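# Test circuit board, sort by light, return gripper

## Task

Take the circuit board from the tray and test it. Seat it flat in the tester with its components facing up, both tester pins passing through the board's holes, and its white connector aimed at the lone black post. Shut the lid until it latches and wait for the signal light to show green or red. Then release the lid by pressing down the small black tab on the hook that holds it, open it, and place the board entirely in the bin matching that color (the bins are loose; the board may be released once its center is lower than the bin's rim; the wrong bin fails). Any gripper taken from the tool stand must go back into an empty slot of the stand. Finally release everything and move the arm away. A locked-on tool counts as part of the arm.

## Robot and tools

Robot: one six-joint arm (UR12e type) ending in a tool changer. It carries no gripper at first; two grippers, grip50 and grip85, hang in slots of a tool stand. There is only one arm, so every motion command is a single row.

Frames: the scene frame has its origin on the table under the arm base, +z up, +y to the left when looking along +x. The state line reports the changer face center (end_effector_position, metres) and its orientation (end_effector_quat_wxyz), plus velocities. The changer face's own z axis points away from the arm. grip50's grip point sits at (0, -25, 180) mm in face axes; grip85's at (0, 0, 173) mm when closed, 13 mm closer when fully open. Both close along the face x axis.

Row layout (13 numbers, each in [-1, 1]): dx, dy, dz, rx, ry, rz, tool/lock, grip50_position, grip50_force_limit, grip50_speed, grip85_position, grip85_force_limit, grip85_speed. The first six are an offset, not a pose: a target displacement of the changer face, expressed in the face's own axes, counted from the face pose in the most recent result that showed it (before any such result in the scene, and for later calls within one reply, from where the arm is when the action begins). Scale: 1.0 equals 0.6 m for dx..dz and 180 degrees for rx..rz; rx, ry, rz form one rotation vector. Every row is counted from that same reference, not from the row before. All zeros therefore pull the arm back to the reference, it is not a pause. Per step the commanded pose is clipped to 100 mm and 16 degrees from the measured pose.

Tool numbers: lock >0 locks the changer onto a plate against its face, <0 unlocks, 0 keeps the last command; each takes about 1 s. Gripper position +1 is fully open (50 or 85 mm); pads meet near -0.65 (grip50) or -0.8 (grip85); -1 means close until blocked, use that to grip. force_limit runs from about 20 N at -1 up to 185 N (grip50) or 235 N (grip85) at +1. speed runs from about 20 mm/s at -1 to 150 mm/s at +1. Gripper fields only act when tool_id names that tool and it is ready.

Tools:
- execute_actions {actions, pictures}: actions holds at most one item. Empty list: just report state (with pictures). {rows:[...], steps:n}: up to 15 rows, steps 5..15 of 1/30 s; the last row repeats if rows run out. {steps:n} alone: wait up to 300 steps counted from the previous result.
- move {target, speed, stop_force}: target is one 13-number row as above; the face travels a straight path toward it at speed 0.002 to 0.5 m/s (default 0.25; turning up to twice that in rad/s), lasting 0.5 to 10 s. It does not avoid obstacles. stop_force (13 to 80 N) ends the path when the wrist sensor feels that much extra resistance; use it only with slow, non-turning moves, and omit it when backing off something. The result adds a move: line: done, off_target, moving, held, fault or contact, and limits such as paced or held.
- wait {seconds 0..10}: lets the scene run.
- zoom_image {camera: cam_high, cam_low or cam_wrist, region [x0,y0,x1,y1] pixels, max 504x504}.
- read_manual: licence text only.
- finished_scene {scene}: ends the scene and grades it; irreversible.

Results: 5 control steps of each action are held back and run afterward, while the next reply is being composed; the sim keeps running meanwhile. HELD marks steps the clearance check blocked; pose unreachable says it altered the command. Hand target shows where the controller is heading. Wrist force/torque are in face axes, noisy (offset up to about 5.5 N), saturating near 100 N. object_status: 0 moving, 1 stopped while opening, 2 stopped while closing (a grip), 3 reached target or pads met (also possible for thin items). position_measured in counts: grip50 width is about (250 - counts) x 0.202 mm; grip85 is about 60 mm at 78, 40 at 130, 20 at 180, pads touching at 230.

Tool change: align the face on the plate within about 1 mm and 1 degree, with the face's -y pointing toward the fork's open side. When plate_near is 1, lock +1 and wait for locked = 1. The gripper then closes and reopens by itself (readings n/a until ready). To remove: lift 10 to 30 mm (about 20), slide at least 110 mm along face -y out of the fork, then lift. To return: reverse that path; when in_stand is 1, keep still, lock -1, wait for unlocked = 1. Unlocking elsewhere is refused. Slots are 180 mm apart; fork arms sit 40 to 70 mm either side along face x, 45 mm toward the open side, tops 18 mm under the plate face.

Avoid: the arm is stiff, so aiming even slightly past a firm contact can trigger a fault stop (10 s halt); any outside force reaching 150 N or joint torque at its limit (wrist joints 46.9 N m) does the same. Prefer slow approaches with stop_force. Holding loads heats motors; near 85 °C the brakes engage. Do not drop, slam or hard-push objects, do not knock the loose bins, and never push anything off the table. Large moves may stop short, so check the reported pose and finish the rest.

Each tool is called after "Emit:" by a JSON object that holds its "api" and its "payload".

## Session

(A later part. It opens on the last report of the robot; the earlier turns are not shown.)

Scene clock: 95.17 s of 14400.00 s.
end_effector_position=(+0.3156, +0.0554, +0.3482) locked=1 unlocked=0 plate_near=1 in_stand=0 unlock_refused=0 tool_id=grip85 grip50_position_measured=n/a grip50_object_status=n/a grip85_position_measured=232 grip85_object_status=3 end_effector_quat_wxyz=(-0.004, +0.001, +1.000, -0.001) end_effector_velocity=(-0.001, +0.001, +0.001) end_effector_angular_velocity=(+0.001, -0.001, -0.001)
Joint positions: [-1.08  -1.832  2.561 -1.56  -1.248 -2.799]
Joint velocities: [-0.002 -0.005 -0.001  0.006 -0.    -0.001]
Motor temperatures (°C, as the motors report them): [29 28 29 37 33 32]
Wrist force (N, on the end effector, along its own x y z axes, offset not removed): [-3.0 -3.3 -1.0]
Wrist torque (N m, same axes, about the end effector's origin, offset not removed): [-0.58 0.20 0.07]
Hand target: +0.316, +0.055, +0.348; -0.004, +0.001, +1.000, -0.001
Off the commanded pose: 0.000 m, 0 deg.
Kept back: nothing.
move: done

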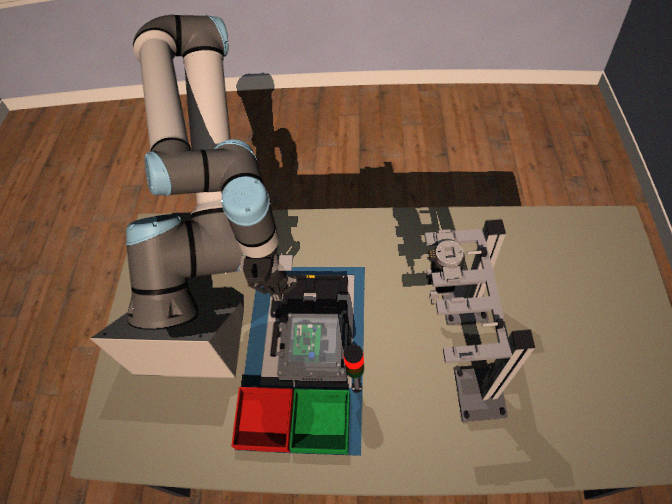

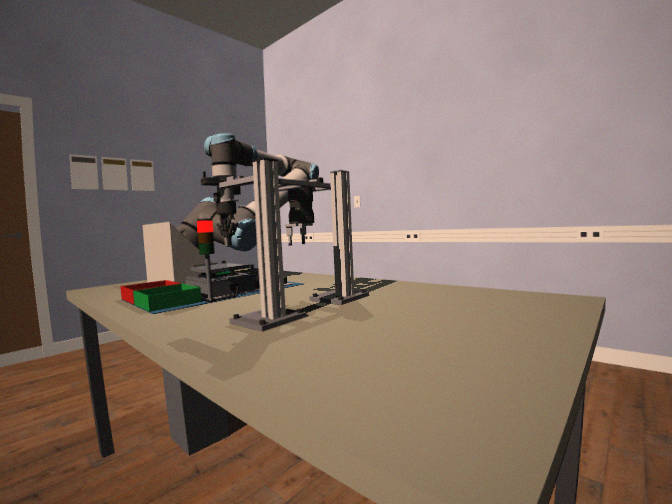

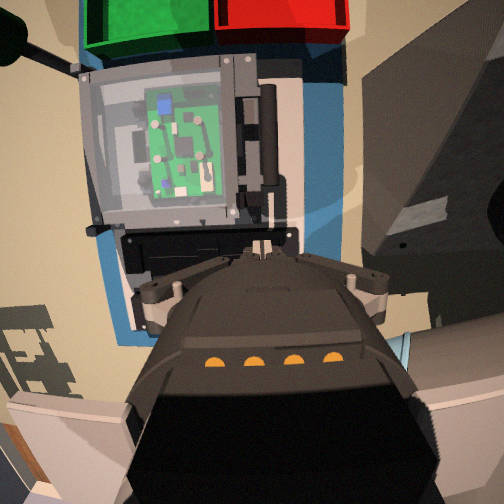

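Emit:
{"api": "move", "payload": {"target": [-0.002,-0.033,0.07,0,0,0,0,1,0,0,-1,0,0.5], "speed": 0.08}}

Emit:
{"api": "move", "payload": {"target": [0,0,0.07,0,0,0,0,1,0,0,-1,0,0.5], "speed": 0.008, "stop_force": 25}}

Emit:
{"api": "zoom_image", "payload": {"camera": "cam_high", "region": [230, 250, 380, 400]}}

Scene clock: 96.43 s of 14400.00 s.
end_effector_position=(+0.3164, +0.0356, +0.3064) locked=1 unlocked=0 plate_near=1 in_stand=0 unlock_refused=0 tool_id=grip85 grip50_position_measured=n/a grip50_object_status=n/a grip85_position_measured=232 grip85_object_status=3 end_effector_quat_wxyz=(-0.004, +0.001, +1.000, -0.001) end_effector_velocity=(-0.000, -0.001, -0.002) end_effector_angular_velocity=(+0.000, +0.001, -0.001)
Joint positions: [-1.057 -1.757  2.621 -1.701 -1.232 -2.78 ]
Joint velocities: [ 0.001  0.004  0.002 -0.006 -0.     0.002]
Motor temperatures (°C, as the motors report them): [29 28 29 37 33 32]
Wrist force (N, on the end effector, along its own x y z axes, offset not removed): [-1.2 -2.8 -3.0]
Wrist torque (N m, same axes, about the end effector's origin, offset not removed): [-0.43 0.21 0.37]
Hand target: +0.316, +0.036, +0.306; -0.004, +0.001, +1.000, -0.001
Off the commanded pose: 0.000 m, 0 deg.
Kept back: nothing.
move: done

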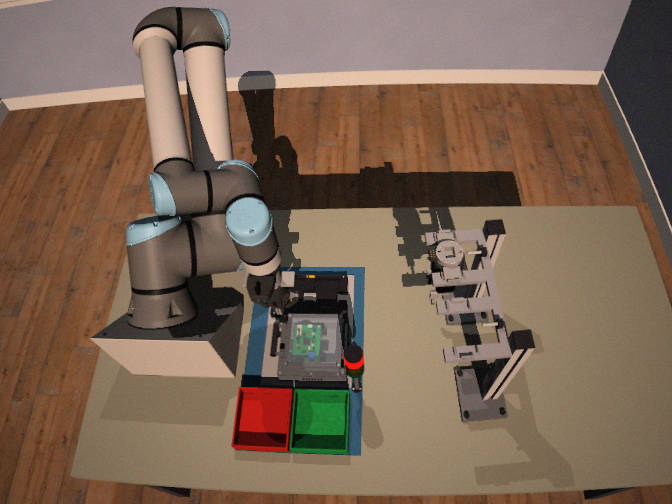

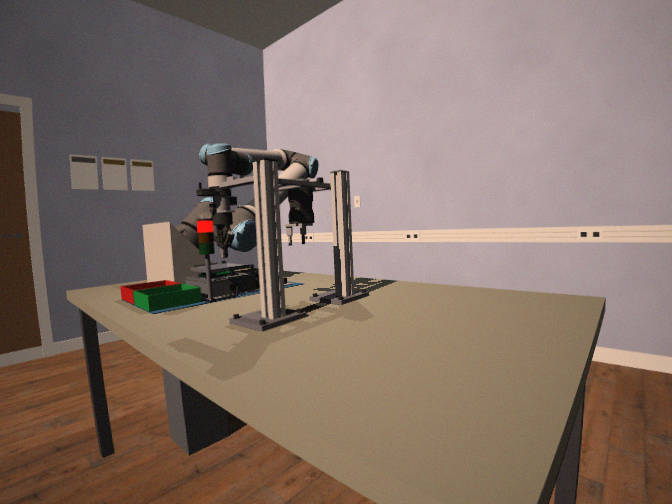

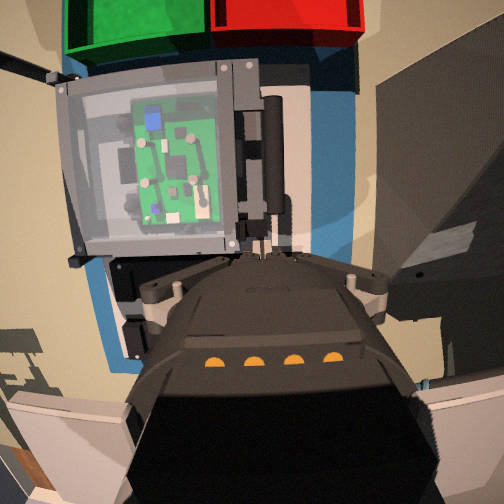

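Scene clock: 100.07 s of 14400.00 s.
end_effector_position=(+0.3162, +0.0356, +0.2802) locked=1 unlocked=0 plate_near=1 in_stand=0 unlock_refused=0 tool_id=grip85 grip50_position_measured=n/a grip50_object_status=n/a grip85_position_measured=232 grip85_object_status=3 end_effector_quat_wxyz=(-0.004, +0.001, +1.000, -0.001) end_effector_velocity=(+0.000, +0.000, +0.002) end_effector_angular_velocity=(+0.000, -0.002, +0.002)
Joint positions: [-1.031 -1.733  2.657 -1.768 -1.215 -2.759]
Joint velocities: [-0.002 -0.003 -0.003  0.005  0.001 -0.004]
Motor temperatures (°C, as the motors report them): [29 28 29 37 33 32]
Wrist force (N, on the end effector, along its own x y z axes, offset not removed): [19.5 -5.8 -38.8]
Wrist torque (N m, same axes, about the end effector's origin, offset not removed): [-0.28 4.48 0.21]
Hand target: +0.316, +0.036, +0.281; -0.004, +0.001, +1.000, -0.001
Off the commanded pose: 0.016 m, 0 deg.
Kept back: nothing.
move: contact

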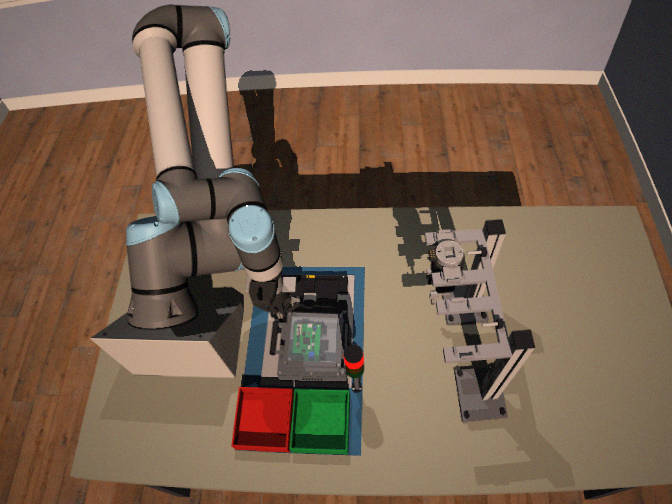

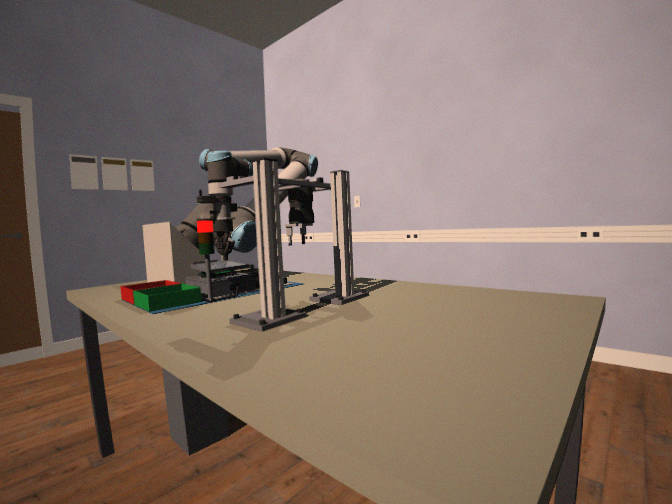

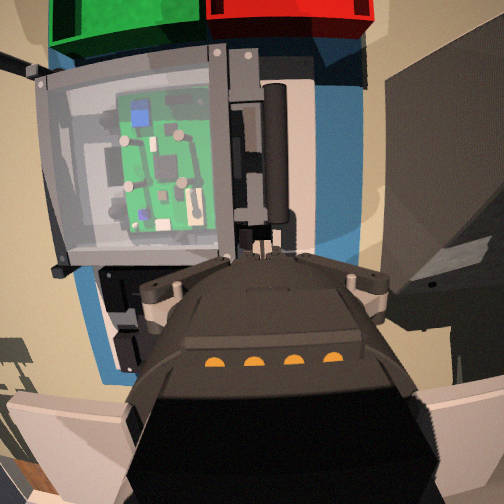

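Region (230, 250, 380, 400) of cam_high's 672x504 image, scaled by 3.360, with more detail than that image has.

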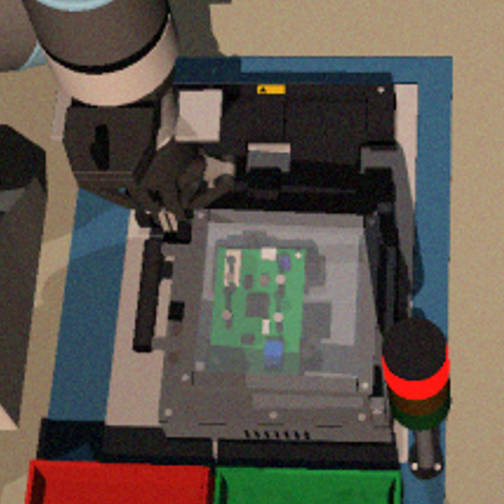

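Emit:
{"api": "move", "payload": {"target": [0,0,-0.07,0,0,0,0,1,0,0,-0.2,-0.9,0], "speed": 0.05}}

Emit:
{"api": "move", "payload": {"target": [0.018,-0.11,0,0,0,0,0,1,0,0,-0.2,-0.9,0], "speed": 0.08}}

Emit:
{"api": "zoom_image", "payload": {"camera": "cam_low", "region": [150, 200, 300, 310]}}

Scene clock: 101.80 s of 14400.00 s.
end_effector_position=(+0.3165, +0.0357, +0.3220) locked=1 unlocked=0 plate_near=1 in_stand=0 unlock_refused=0 tool_id=grip85 grip50_position_measured=n/a grip50_object_status=n/a grip85_position_measured=207 grip85_object_status=1 end_effector_quat_wxyz=(-0.004, +0.001, +1.000, -0.001) end_effector_velocity=(+0.000, +0.000, +0.002) end_effector_angular_velocity=(+0.001, -0.002, +0.000)
Joint positions: [-1.072 -1.767  2.599 -1.664 -1.242 -2.792]
Joint velocities: [-0.002 -0.001 -0.002  0.004  0.001 -0.002]
Motor temperatures (°C, as the motors report them): [29 28 29 37 33 32]
Wrist force (N, on the end effector, along its own x y z axes, offset not removed): [-0.6 -3.7 0.7]
Wrist torque (N m, same axes, about the end effector's origin, offset not removed): [-0.55 0.17 0.20]
Hand target: +0.316, +0.036, +0.322; -0.004, +0.001, +1.000, -0.001
Off the commanded pose: 0.000 m, 0 deg.
Kept back: nothing.
move: done

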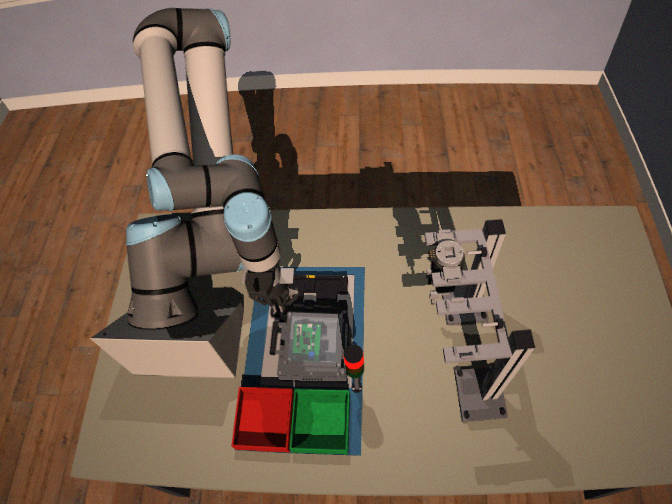

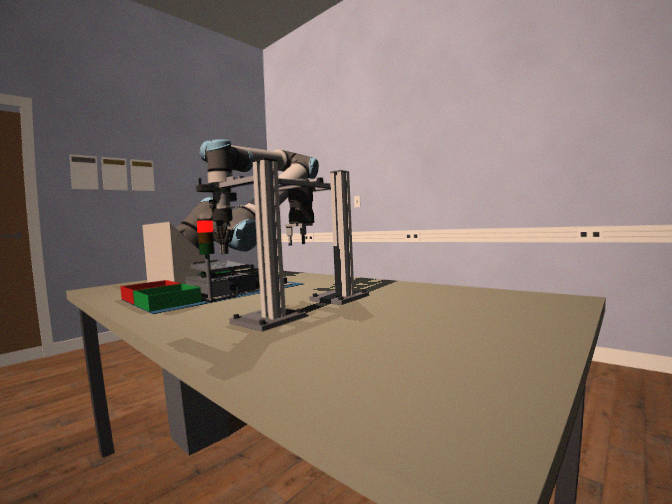

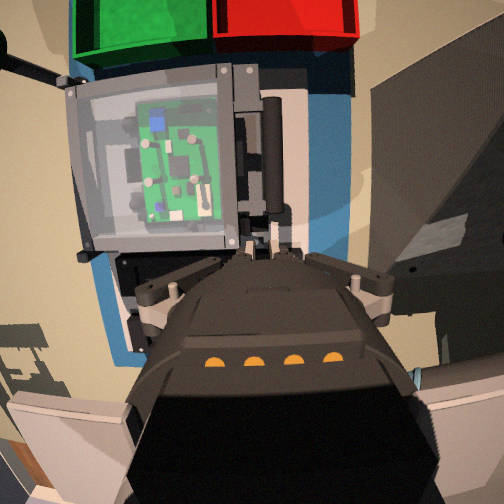

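Scene clock: 103.10 s of 14400.00 s.
end_effector_position=(+0.3057, -0.0301, +0.3222) locked=1 unlocked=0 plate_near=1 in_stand=0 unlock_refused=0 tool_id=grip85 grip50_position_measured=n/a grip50_object_status=n/a grip85_position_measured=207 grip85_object_status=1 end_effector_quat_wxyz=(-0.004, +0.001, +1.000, -0.001) end_effector_velocity=(-0.000, -0.002, -0.000) end_effector_angular_velocity=(+0.000, -0.000, -0.001)
Joint positions: [-1.152 -1.606  2.6   -1.808 -1.297 -2.853]
Joint velocities: [-0.001  0.004 -0.    -0.004 -0.001 -0.   ]
Motor temperatures (°C, as the motors report them): [29 28 29 37 33 32]
Wrist force (N, on the end effector, along its own x y z axes, offset not removed): [-1.9 -4.0 -1.6]
Wrist torque (N m, same axes, about the end effector's origin, offset not removed): [-0.44 0.06 0.02]
Hand target: +0.306, -0.030, +0.322; -0.004, +0.001, +1.000, -0.001
Off the commanded pose: 0.000 m, 0 deg.
Kept back: nothing.
move: done

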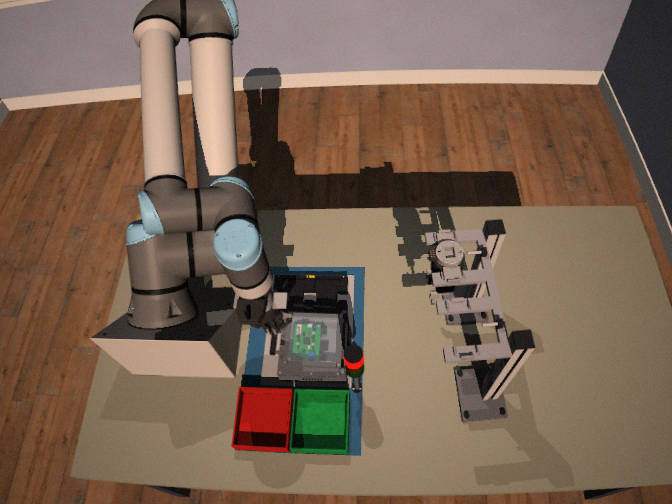

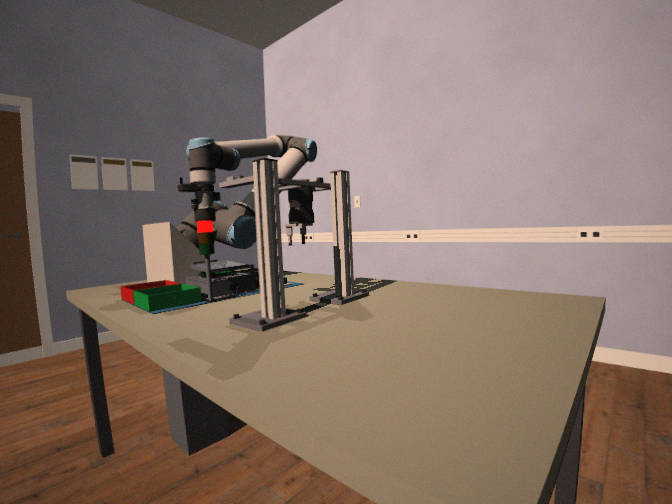

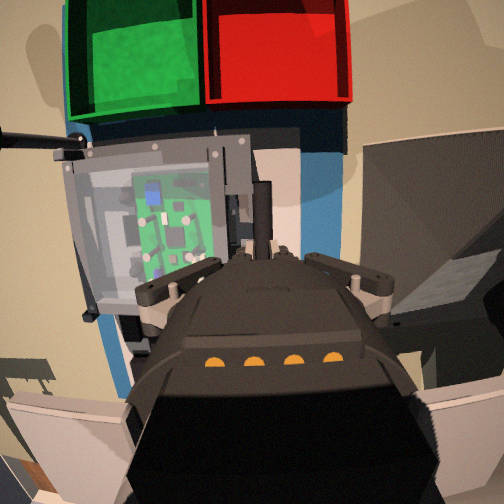

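Region (150, 200, 300, 310) of cam_low's 672x504 image, scaled by 3.360, with more detail than that image has; it fills the top 370 rows of this view, and the rest is white.

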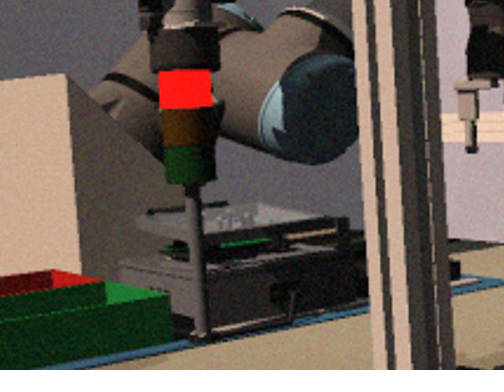

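Emit:
{"api": "move", "payload": {"target": [0,0,0,0,0,0,0,1,0,0,-0.3,-0.9,0], "speed": 0.05}}

Emit:
{"api": "move", "payload": {"target": [0,0,0.052,0,0,0,0,1,0,0,-0.3,-0.9,0], "speed": 0.02, "stop_force": 13}}

Emit:
{"api": "move", "payload": {"target": [0,0,0,0,0,0,0,1,0,0,-1,-0.7,-0.5], "speed": 0.05}}

Emit:
{"api": "move", "payload": {"target": [-0.012,0,-0.05,0,0,0,0,1,0,0,-1,-0.7,-0.5], "speed": 0.03}}

Scene clock: 104.10 s of 14400.00 s.
end_effector_position=(+0.3057, -0.0301, +0.3222) locked=1 unlocked=0 plate_near=1 in_stand=0 unlock_refused=0 tool_id=grip85 grip50_position_measured=n/a grip50_object_status=n/a grip85_position_measured=167 grip85_object_status=3 end_effector_quat_wxyz=(-0.004, +0.001, +1.000, -0.001) end_effector_velocity=(+0.000, +0.000, +0.000) end_effector_angular_velocity=(-0.000, -0.001, -0.001)
Joint positions: [-1.152 -1.606  2.6   -1.808 -1.297 -2.853]
Joint velocities: [ 0.    -0.001  0.     0.     0.001  0.001]
Motor temperatures (°C, as the motors report them): [29 28 29 37 33 32]
Wrist force (N, on the end effector, along its own x y z axes, offset not removed): [-3.3 2.7 0.3]
Wrist torque (N m, same axes, about the end effector's origin, offset not removed): [0.15 0.17 0.17]
Hand target: +0.306, -0.030, +0.322; -0.004, +0.001, +1.000, -0.001
Off the commanded pose: 0.000 m, 0 deg.
Kept back: nothing.
move: done

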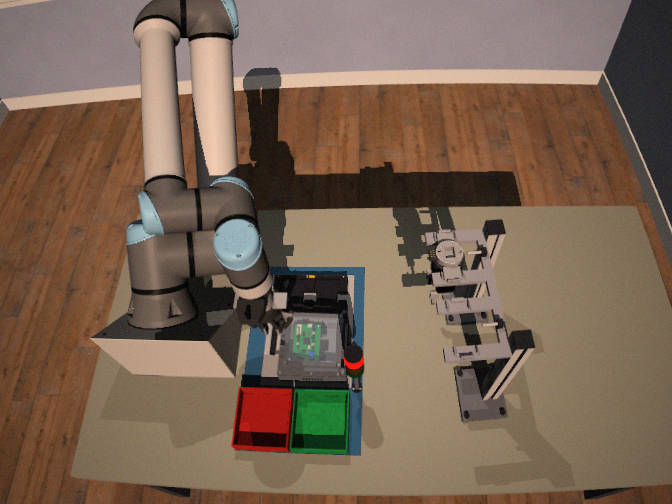

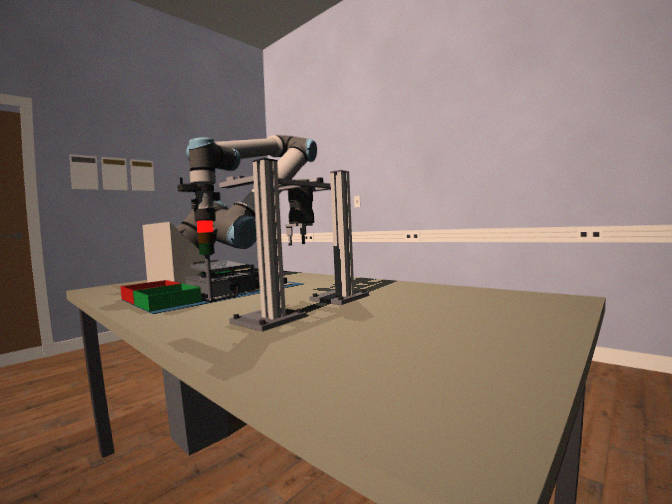

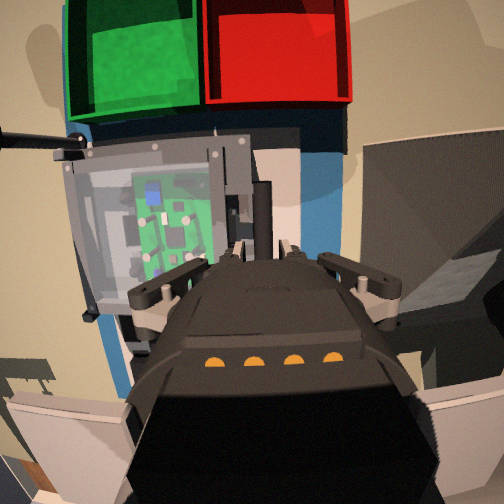

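Scene clock: 105.97 s of 14400.00 s.
end_effector_position=(+0.3055, -0.0301, +0.2911) locked=1 unlocked=0 plate_near=1 in_stand=0 unlock_refused=0 tool_id=grip85 grip50_position_measured=n/a grip50_object_status=n/a grip85_position_measured=167 grip85_object_status=3 end_effector_quat_wxyz=(-0.004, +0.001, +1.000, -0.001) end_effector_velocity=(+0.000, -0.000, -0.001) end_effector_angular_velocity=(-0.000, -0.001, -0.000)
Joint positions: [-1.129 -1.572  2.643 -1.89  -1.281 -2.836]
Joint velocities: [ 0.001  0.002  0.002 -0.005  0.001  0.002]
Motor temperatures (°C, as the motors report them): [29 28 29 37 33 32]
Wrist force (N, on the end effector, along its own x y z axes, offset not removed): [-0.1 -2.1 -0.3]
Wrist torque (N m, same axes, about the end effector's origin, offset not removed): [-0.18 -0.02 0.30]
Hand target: +0.305, -0.030, +0.291; -0.004, +0.001, +1.000, -0.001
Off the commanded pose: 0.000 m, 0 deg.
Kept back: nothing.
move: done

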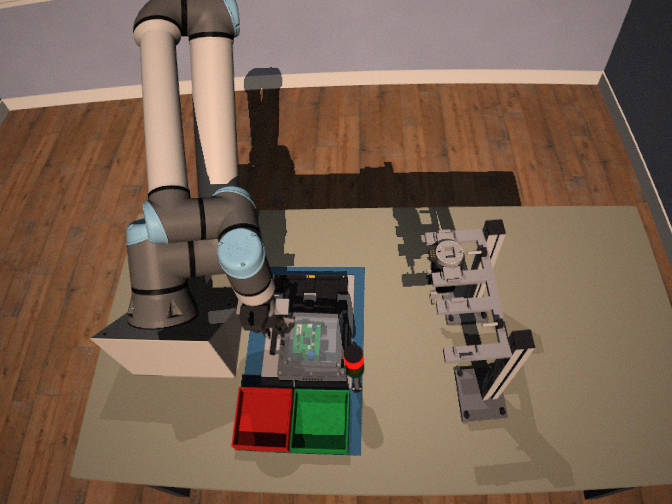

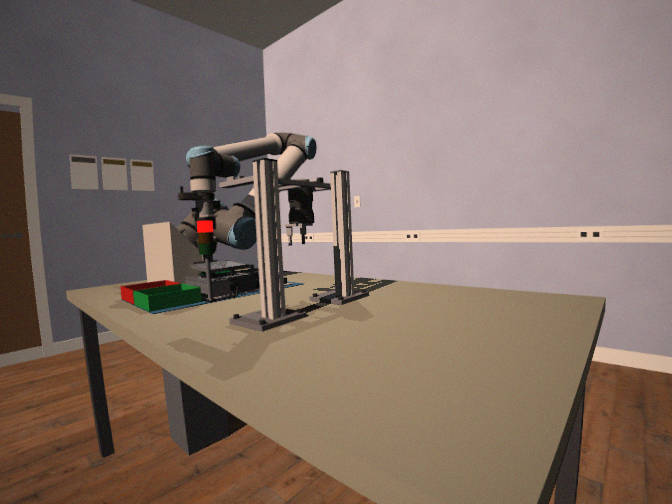

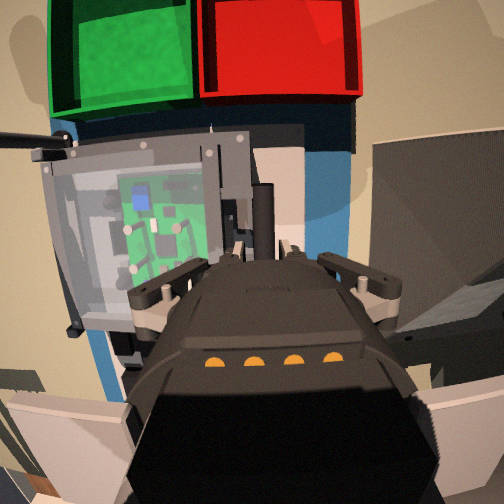

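Scene clock: 106.47 s of 14400.00 s.
end_effector_position=(+0.3053, -0.0301, +0.2910) locked=1 unlocked=0 plate_near=1 in_stand=0 unlock_refused=0 tool_id=grip85 grip50_position_measured=n/a grip50_object_status=n/a grip85_position_measured=193 grip85_object_status=2 end_effector_quat_wxyz=(-0.004, +0.001, +1.000, -0.001) end_effector_velocity=(+0.001, +0.000, +0.000) end_effector_angular_velocity=(+0.001, -0.004, +0.003)
Joint positions: [-1.128 -1.572  2.643 -1.89  -1.281 -2.836]
Joint velocities: [ 0.    -0.    -0.    -0.     0.004 -0.002]
Motor temperatures (°C, as the motors report them): [29 28 29 37 33 32]
Wrist force (N, on the end effector, along its own x y z axes, offset not removed): [64.0 -10.6 -2.5]
Wrist torque (N m, same axes, about the end effector's origin, offset not removed): [1.35 5.49 0.33]
Hand target: +0.305, -0.030, +0.291; -0.004, +0.001, +1.000, -0.001
Off the commanded pose: 0.000 m, 0 deg.
Kept back: nothing.
move: done

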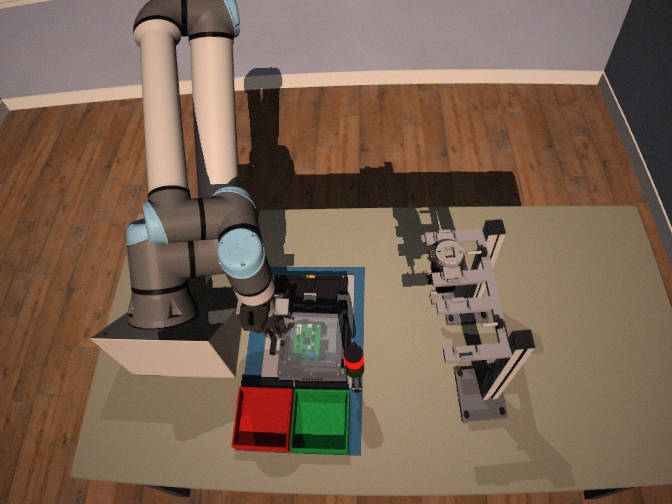

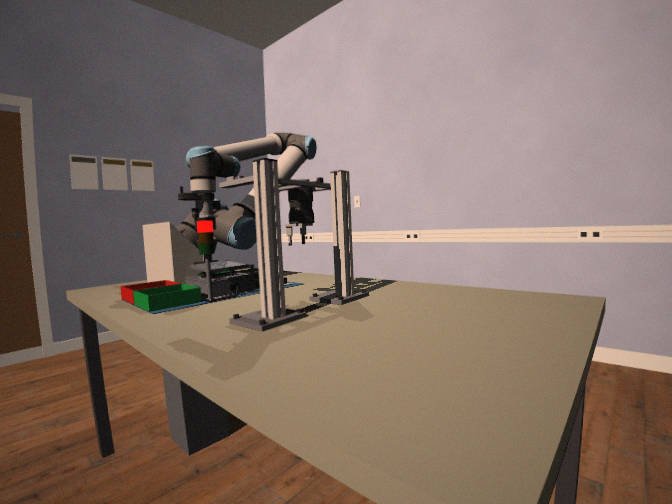

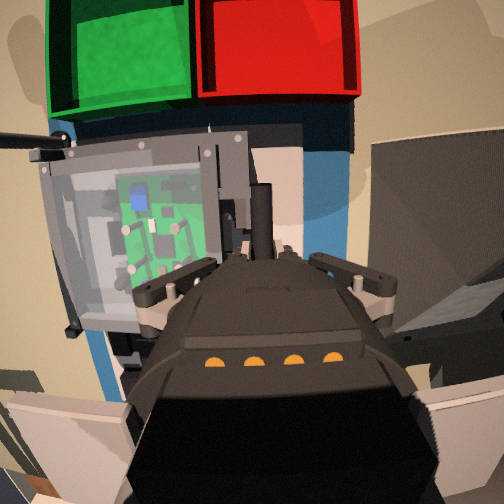

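Scene clock: 117.07 s of 14400.00 s.
end_effector_position=(+0.3074, -0.0301, +0.3029) locked=1 unlocked=0 plate_near=1 in_stand=0 unlock_refused=0 tool_id=grip85 grip50_position_measured=n/a grip50_object_status=n/a grip85_position_measured=193 grip85_object_status=2 end_effector_quat_wxyz=(-0.006, +0.001, +1.000, -0.001) end_effector_velocity=(+0.000, +0.000, -0.000) end_effector_angular_velocity=(+0.000, -0.001, +0.000)
Joint positions: [-1.131 -1.582  2.623 -1.858 -1.287 -2.837]
Joint velocities: [ 0.     0.     0.    -0.     0.001 -0.   ]
Motor temperatures (°C, as the motors report them): [29 28 29 37 33 32]
Wrist force (N, on the end effector, along its own x y z axes, offset not removed): [77.8 -8.9 -3.4]
Wrist torque (N m, same axes, about the end effector's origin, offset not removed): [1.58 4.52 0.37]
Hand target: +0.308, -0.030, +0.303; -0.005, +0.001, +1.000, -0.001
Off the commanded pose: 0.019 m, 0 deg.
TORQUE FAULT: the external load on joint 5 (wrist 2) reached its load limit, and the arm stopped for 10 seconds. The arm's remaining commands of this call were not run. The arm holds where it stopped, with the lock number at 0 and the other tool numbers unchanged, and accepts commands again: back off and push less far. The arm stops again, at the same cost, whenever a joint's load reaches its limit.
Kept back: nothing.
move: fault

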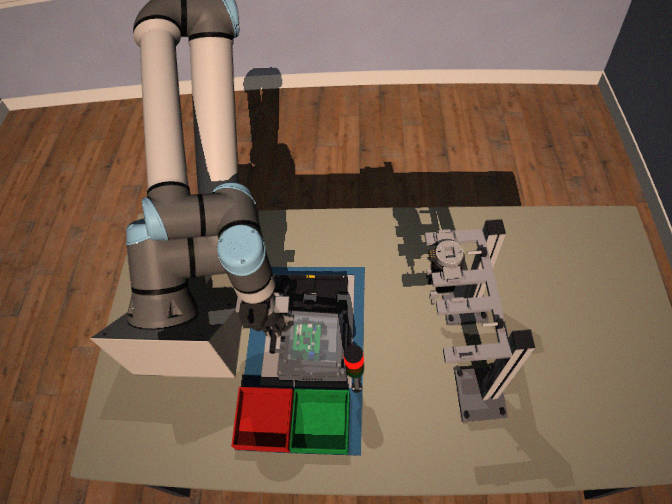

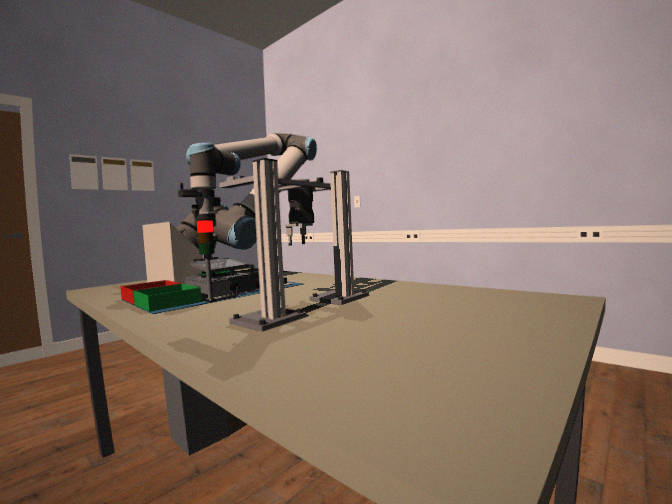

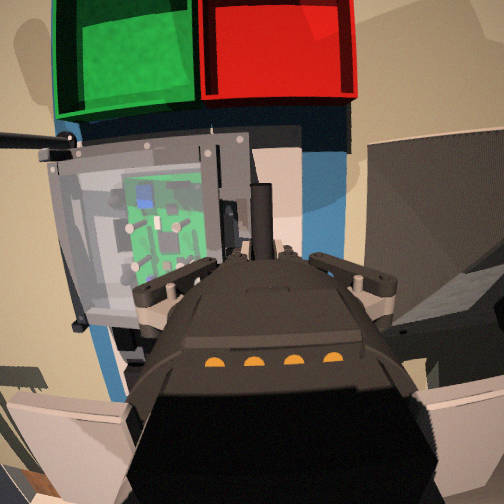

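Emit:
{"api": "move", "payload": {"target": [0.004,0,-0.015,0,0,0,0,1,0,0,-1,-0.7,-0.5], "speed": 0.01}}

Scene clock: 118.47 s of 14400.00 s.
end_effector_position=(+0.3053, -0.0301, +0.3119) locked=1 unlocked=0 plate_near=1 in_stand=0 unlock_refused=0 tool_id=grip85 grip50_position_measured=n/a grip50_object_status=n/a grip85_position_measured=193 grip85_object_status=2 end_effector_quat_wxyz=(-0.006, +0.001, +1.000, -0.001) end_effector_velocity=(-0.001, -0.000, +0.002) end_effector_angular_velocity=(-0.001, +0.003, -0.001)
Joint positions: [-1.143 -1.595  2.613 -1.833 -1.295 -2.847]
Joint velocities: [-0.002 -0.002 -0.001  0.004 -0.004 -0.001]
Motor temperatures (°C, as the motors report them): [29 28 29 37 33 32]
Wrist force (N, on the end effector, along its own x y z axes, offset not removed): [-81.9 -3.5 19.4]
Wrist torque (N m, same axes, about the end effector's origin, offset not removed): [0.74 -4.23 0.36]
Hand target: +0.305, -0.030, +0.312; -0.006, +0.001, +1.000, -0.001
Off the commanded pose: 0.000 m, 0 deg.
Kept back: nothing.
move: done

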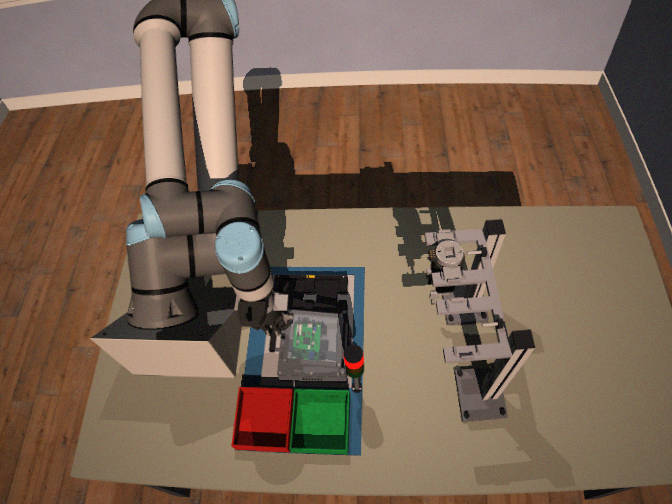

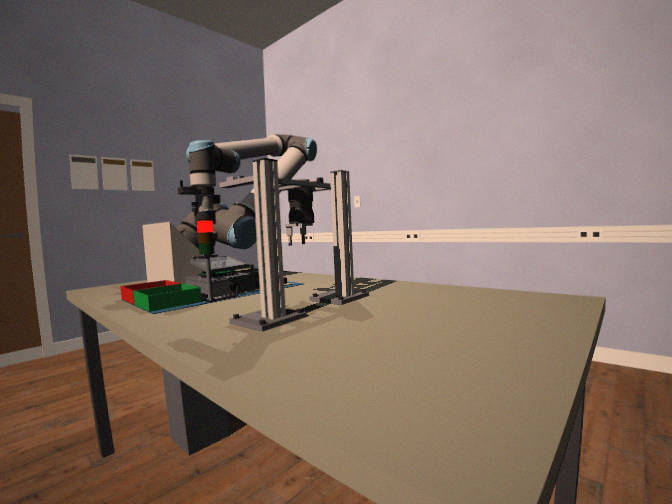

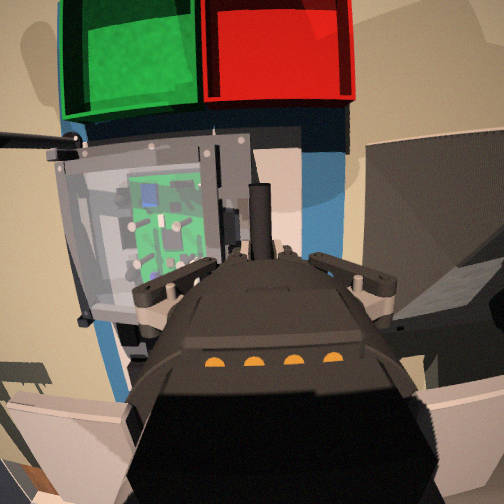

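Emit:
{"api": "move", "payload": {"target": [-0.0035,0,0,0,0,0,0,1,0,0,-1,-0.7,-0.5], "speed": 0.01}}

Emit:
{"api": "move", "payload": {"target": [-0.0127,0,-0.0415,0,0,0,0,1,0,0,-1,-0.7,-0.5], "speed": 0.02}}

Emit:
{"api": "move", "payload": {"target": [-0.0183,0,-0.0395,0,0,0,0,1,0,0,-1,-0.7,-0.5], "speed": 0.02}}

Scene clock: 119.57 s of 14400.00 s.
end_effector_position=(+0.3072, -0.0301, +0.3118) locked=1 unlocked=0 plate_near=1 in_stand=0 unlock_refused=0 tool_id=grip85 grip50_position_measured=n/a grip50_object_status=n/a grip85_position_measured=193 grip85_object_status=2 end_effector_quat_wxyz=(-0.006, +0.001, +1.000, -0.001) end_effector_velocity=(+0.001, -0.000, +0.000) end_effector_angular_velocity=(+0.000, -0.002, -0.001)
Joint positions: [-1.138 -1.592  2.611 -1.834 -1.292 -2.843]
Joint velocities: [ 0.002  0.001 -0.001 -0.001  0.003  0.002]
Motor temperatures (°C, as the motors report them): [29 28 29 37 33 32]
Wrist force (N, on the end effector, along its own x y z axes, offset not removed): [-2.0 -8.6 2.9]
Wrist torque (N m, same axes, about the end effector's origin, offset not removed): [1.07 0.13 0.30]
Hand target: +0.307, -0.030, +0.312; -0.006, +0.001, +1.000, -0.001
Off the commanded pose: 0.000 m, 0 deg.
Kept back: nothing.
move: done

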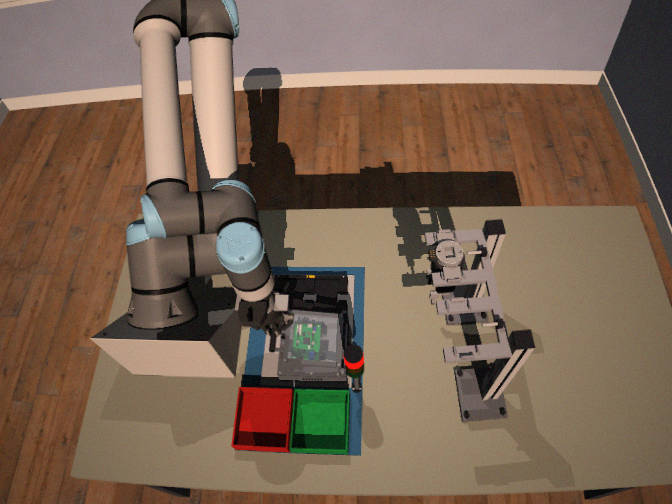

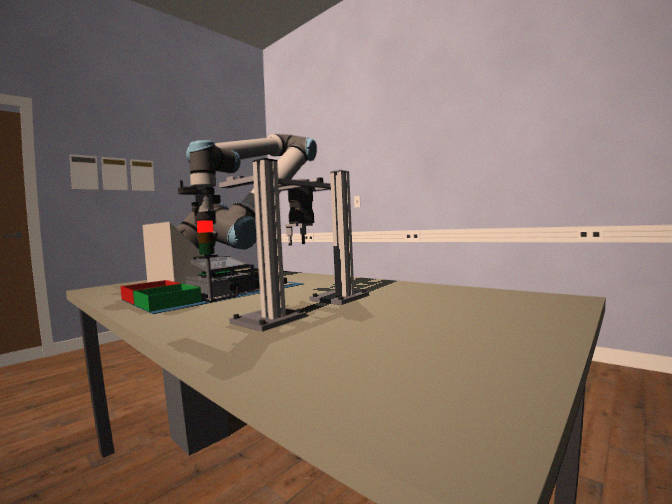

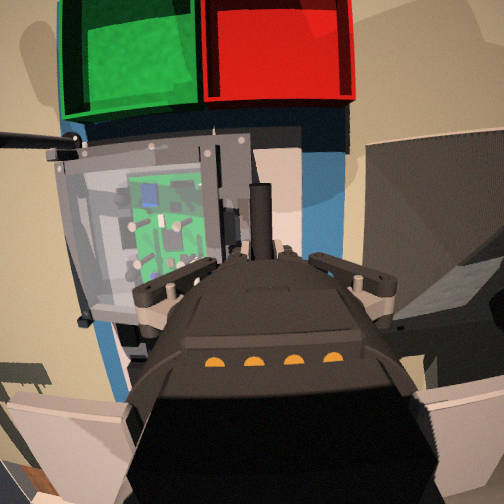

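Scene clock: 121.17 s of 14400.00 s.
end_effector_position=(+0.3150, -0.0301, +0.3365) locked=1 unlocked=0 plate_near=1 in_stand=0 unlock_refused=0 tool_id=grip85 grip50_position_measured=n/a grip50_object_status=n/a grip85_position_measured=193 grip85_object_status=2 end_effector_quat_wxyz=(-0.006, +0.001, +1.000, -0.001) end_effector_velocity=(+0.001, +0.000, +0.001) end_effector_angular_velocity=(+0.000, -0.001, +0.001)
Joint positions: [-1.138 -1.604  2.567 -1.779 -1.292 -2.843]
Joint velocities: [ 0.    -0.001 -0.002  0.003  0.001 -0.001]
Motor temperatures (°C, as the motors report them): [29 28 29 37 33 32]
Wrist force (N, on the end effector, along its own x y z axes, offset not removed): [98.3 -10.9 -25.1]
Wrist torque (N m, same axes, about the end effector's origin, offset not removed): [1.40 3.07 0.18]
Hand target: +0.315, -0.030, +0.337; -0.006, +0.001, +1.000, -0.001
Off the commanded pose: 0.000 m, 0 deg.
Kept back: nothing.
move: done

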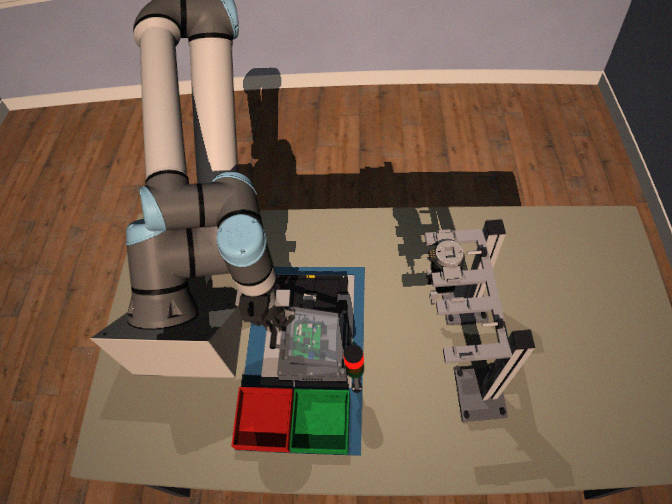

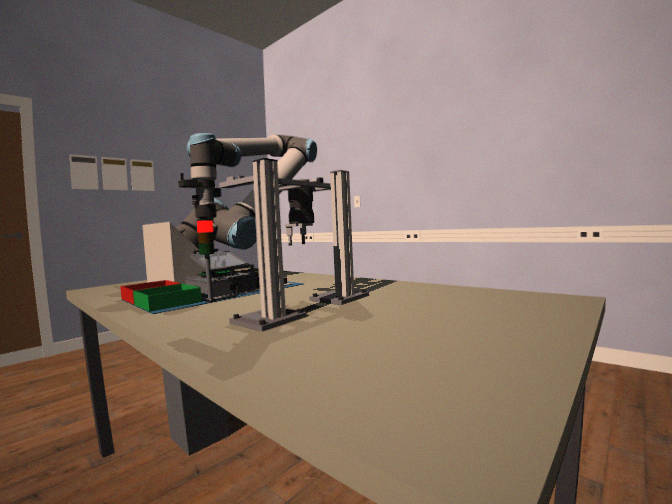

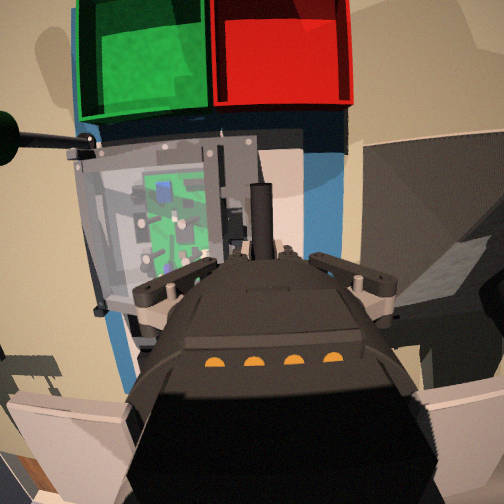

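Scene clock: 131.70 s of 14400.00 s.
end_effector_position=(+0.3175, -0.0302, +0.3430) locked=1 unlocked=0 plate_near=1 in_stand=0 unlock_refused=0 tool_id=grip85 grip50_position_measured=n/a grip50_object_status=n/a grip85_position_measured=193 grip85_object_status=2 end_effector_quat_wxyz=(-0.008, +0.001, +1.000, -0.001) end_effector_velocity=(-0.000, -0.000, +0.000) end_effector_angular_velocity=(-0.001, +0.001, +0.000)
Joint positions: [-1.135 -1.605  2.554 -1.764 -1.294 -2.841]
Joint velocities: [ 0.    -0.    -0.    -0.    -0.001  0.   ]
Motor temperatures (°C, as the motors report them): [29 28 29 37 33 32]
Wrist force (N, on the end effector, along its own x y z axes, offset not removed): [69.4 -6.9 -25.1]
Wrist torque (N m, same axes, about the end effector's origin, offset not removed): [0.10 5.11 0.31]
Hand target: +0.318, -0.030, +0.343; -0.007, +0.001, +1.000, -0.001
Off the commanded pose: 0.019 m, 0 deg.
TORQUE FAULT: the external load on joint 5 (wrist 2) reached its load limit, and the arm stopped for 10 seconds. The arm's remaining commands of this call were not run. The arm holds where it stopped, with the lock number at 0 and the other tool numbers unchanged, and accepts commands again: back off and push less far. The arm stops again, at the same cost, whenever a joint's load reaches its limit.
Kept back: nothing.
move: fault

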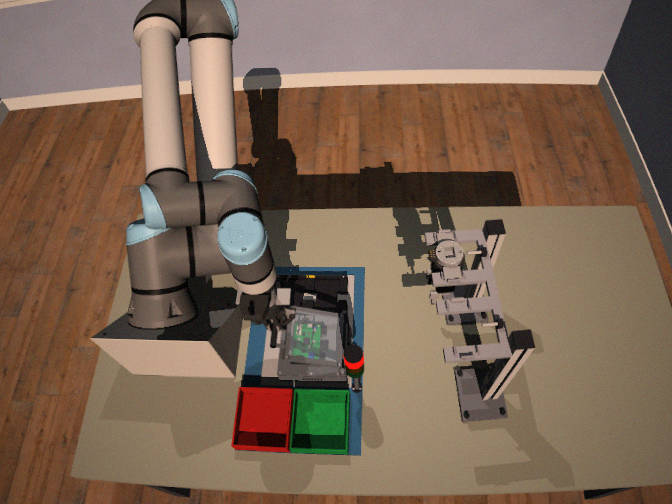

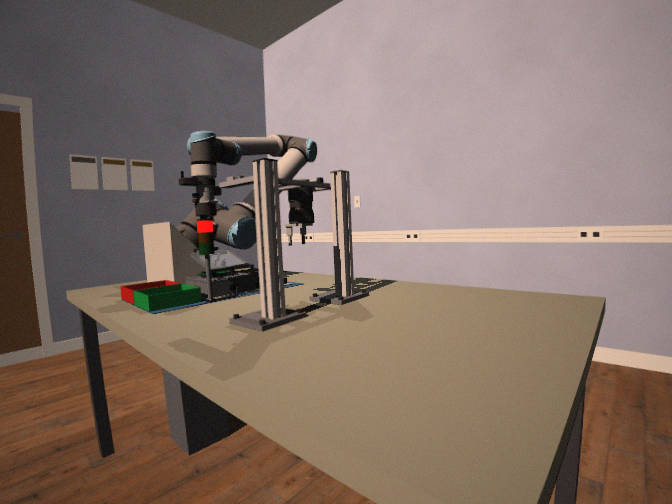

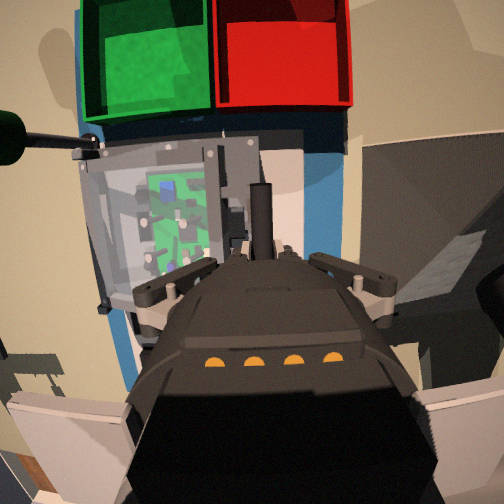

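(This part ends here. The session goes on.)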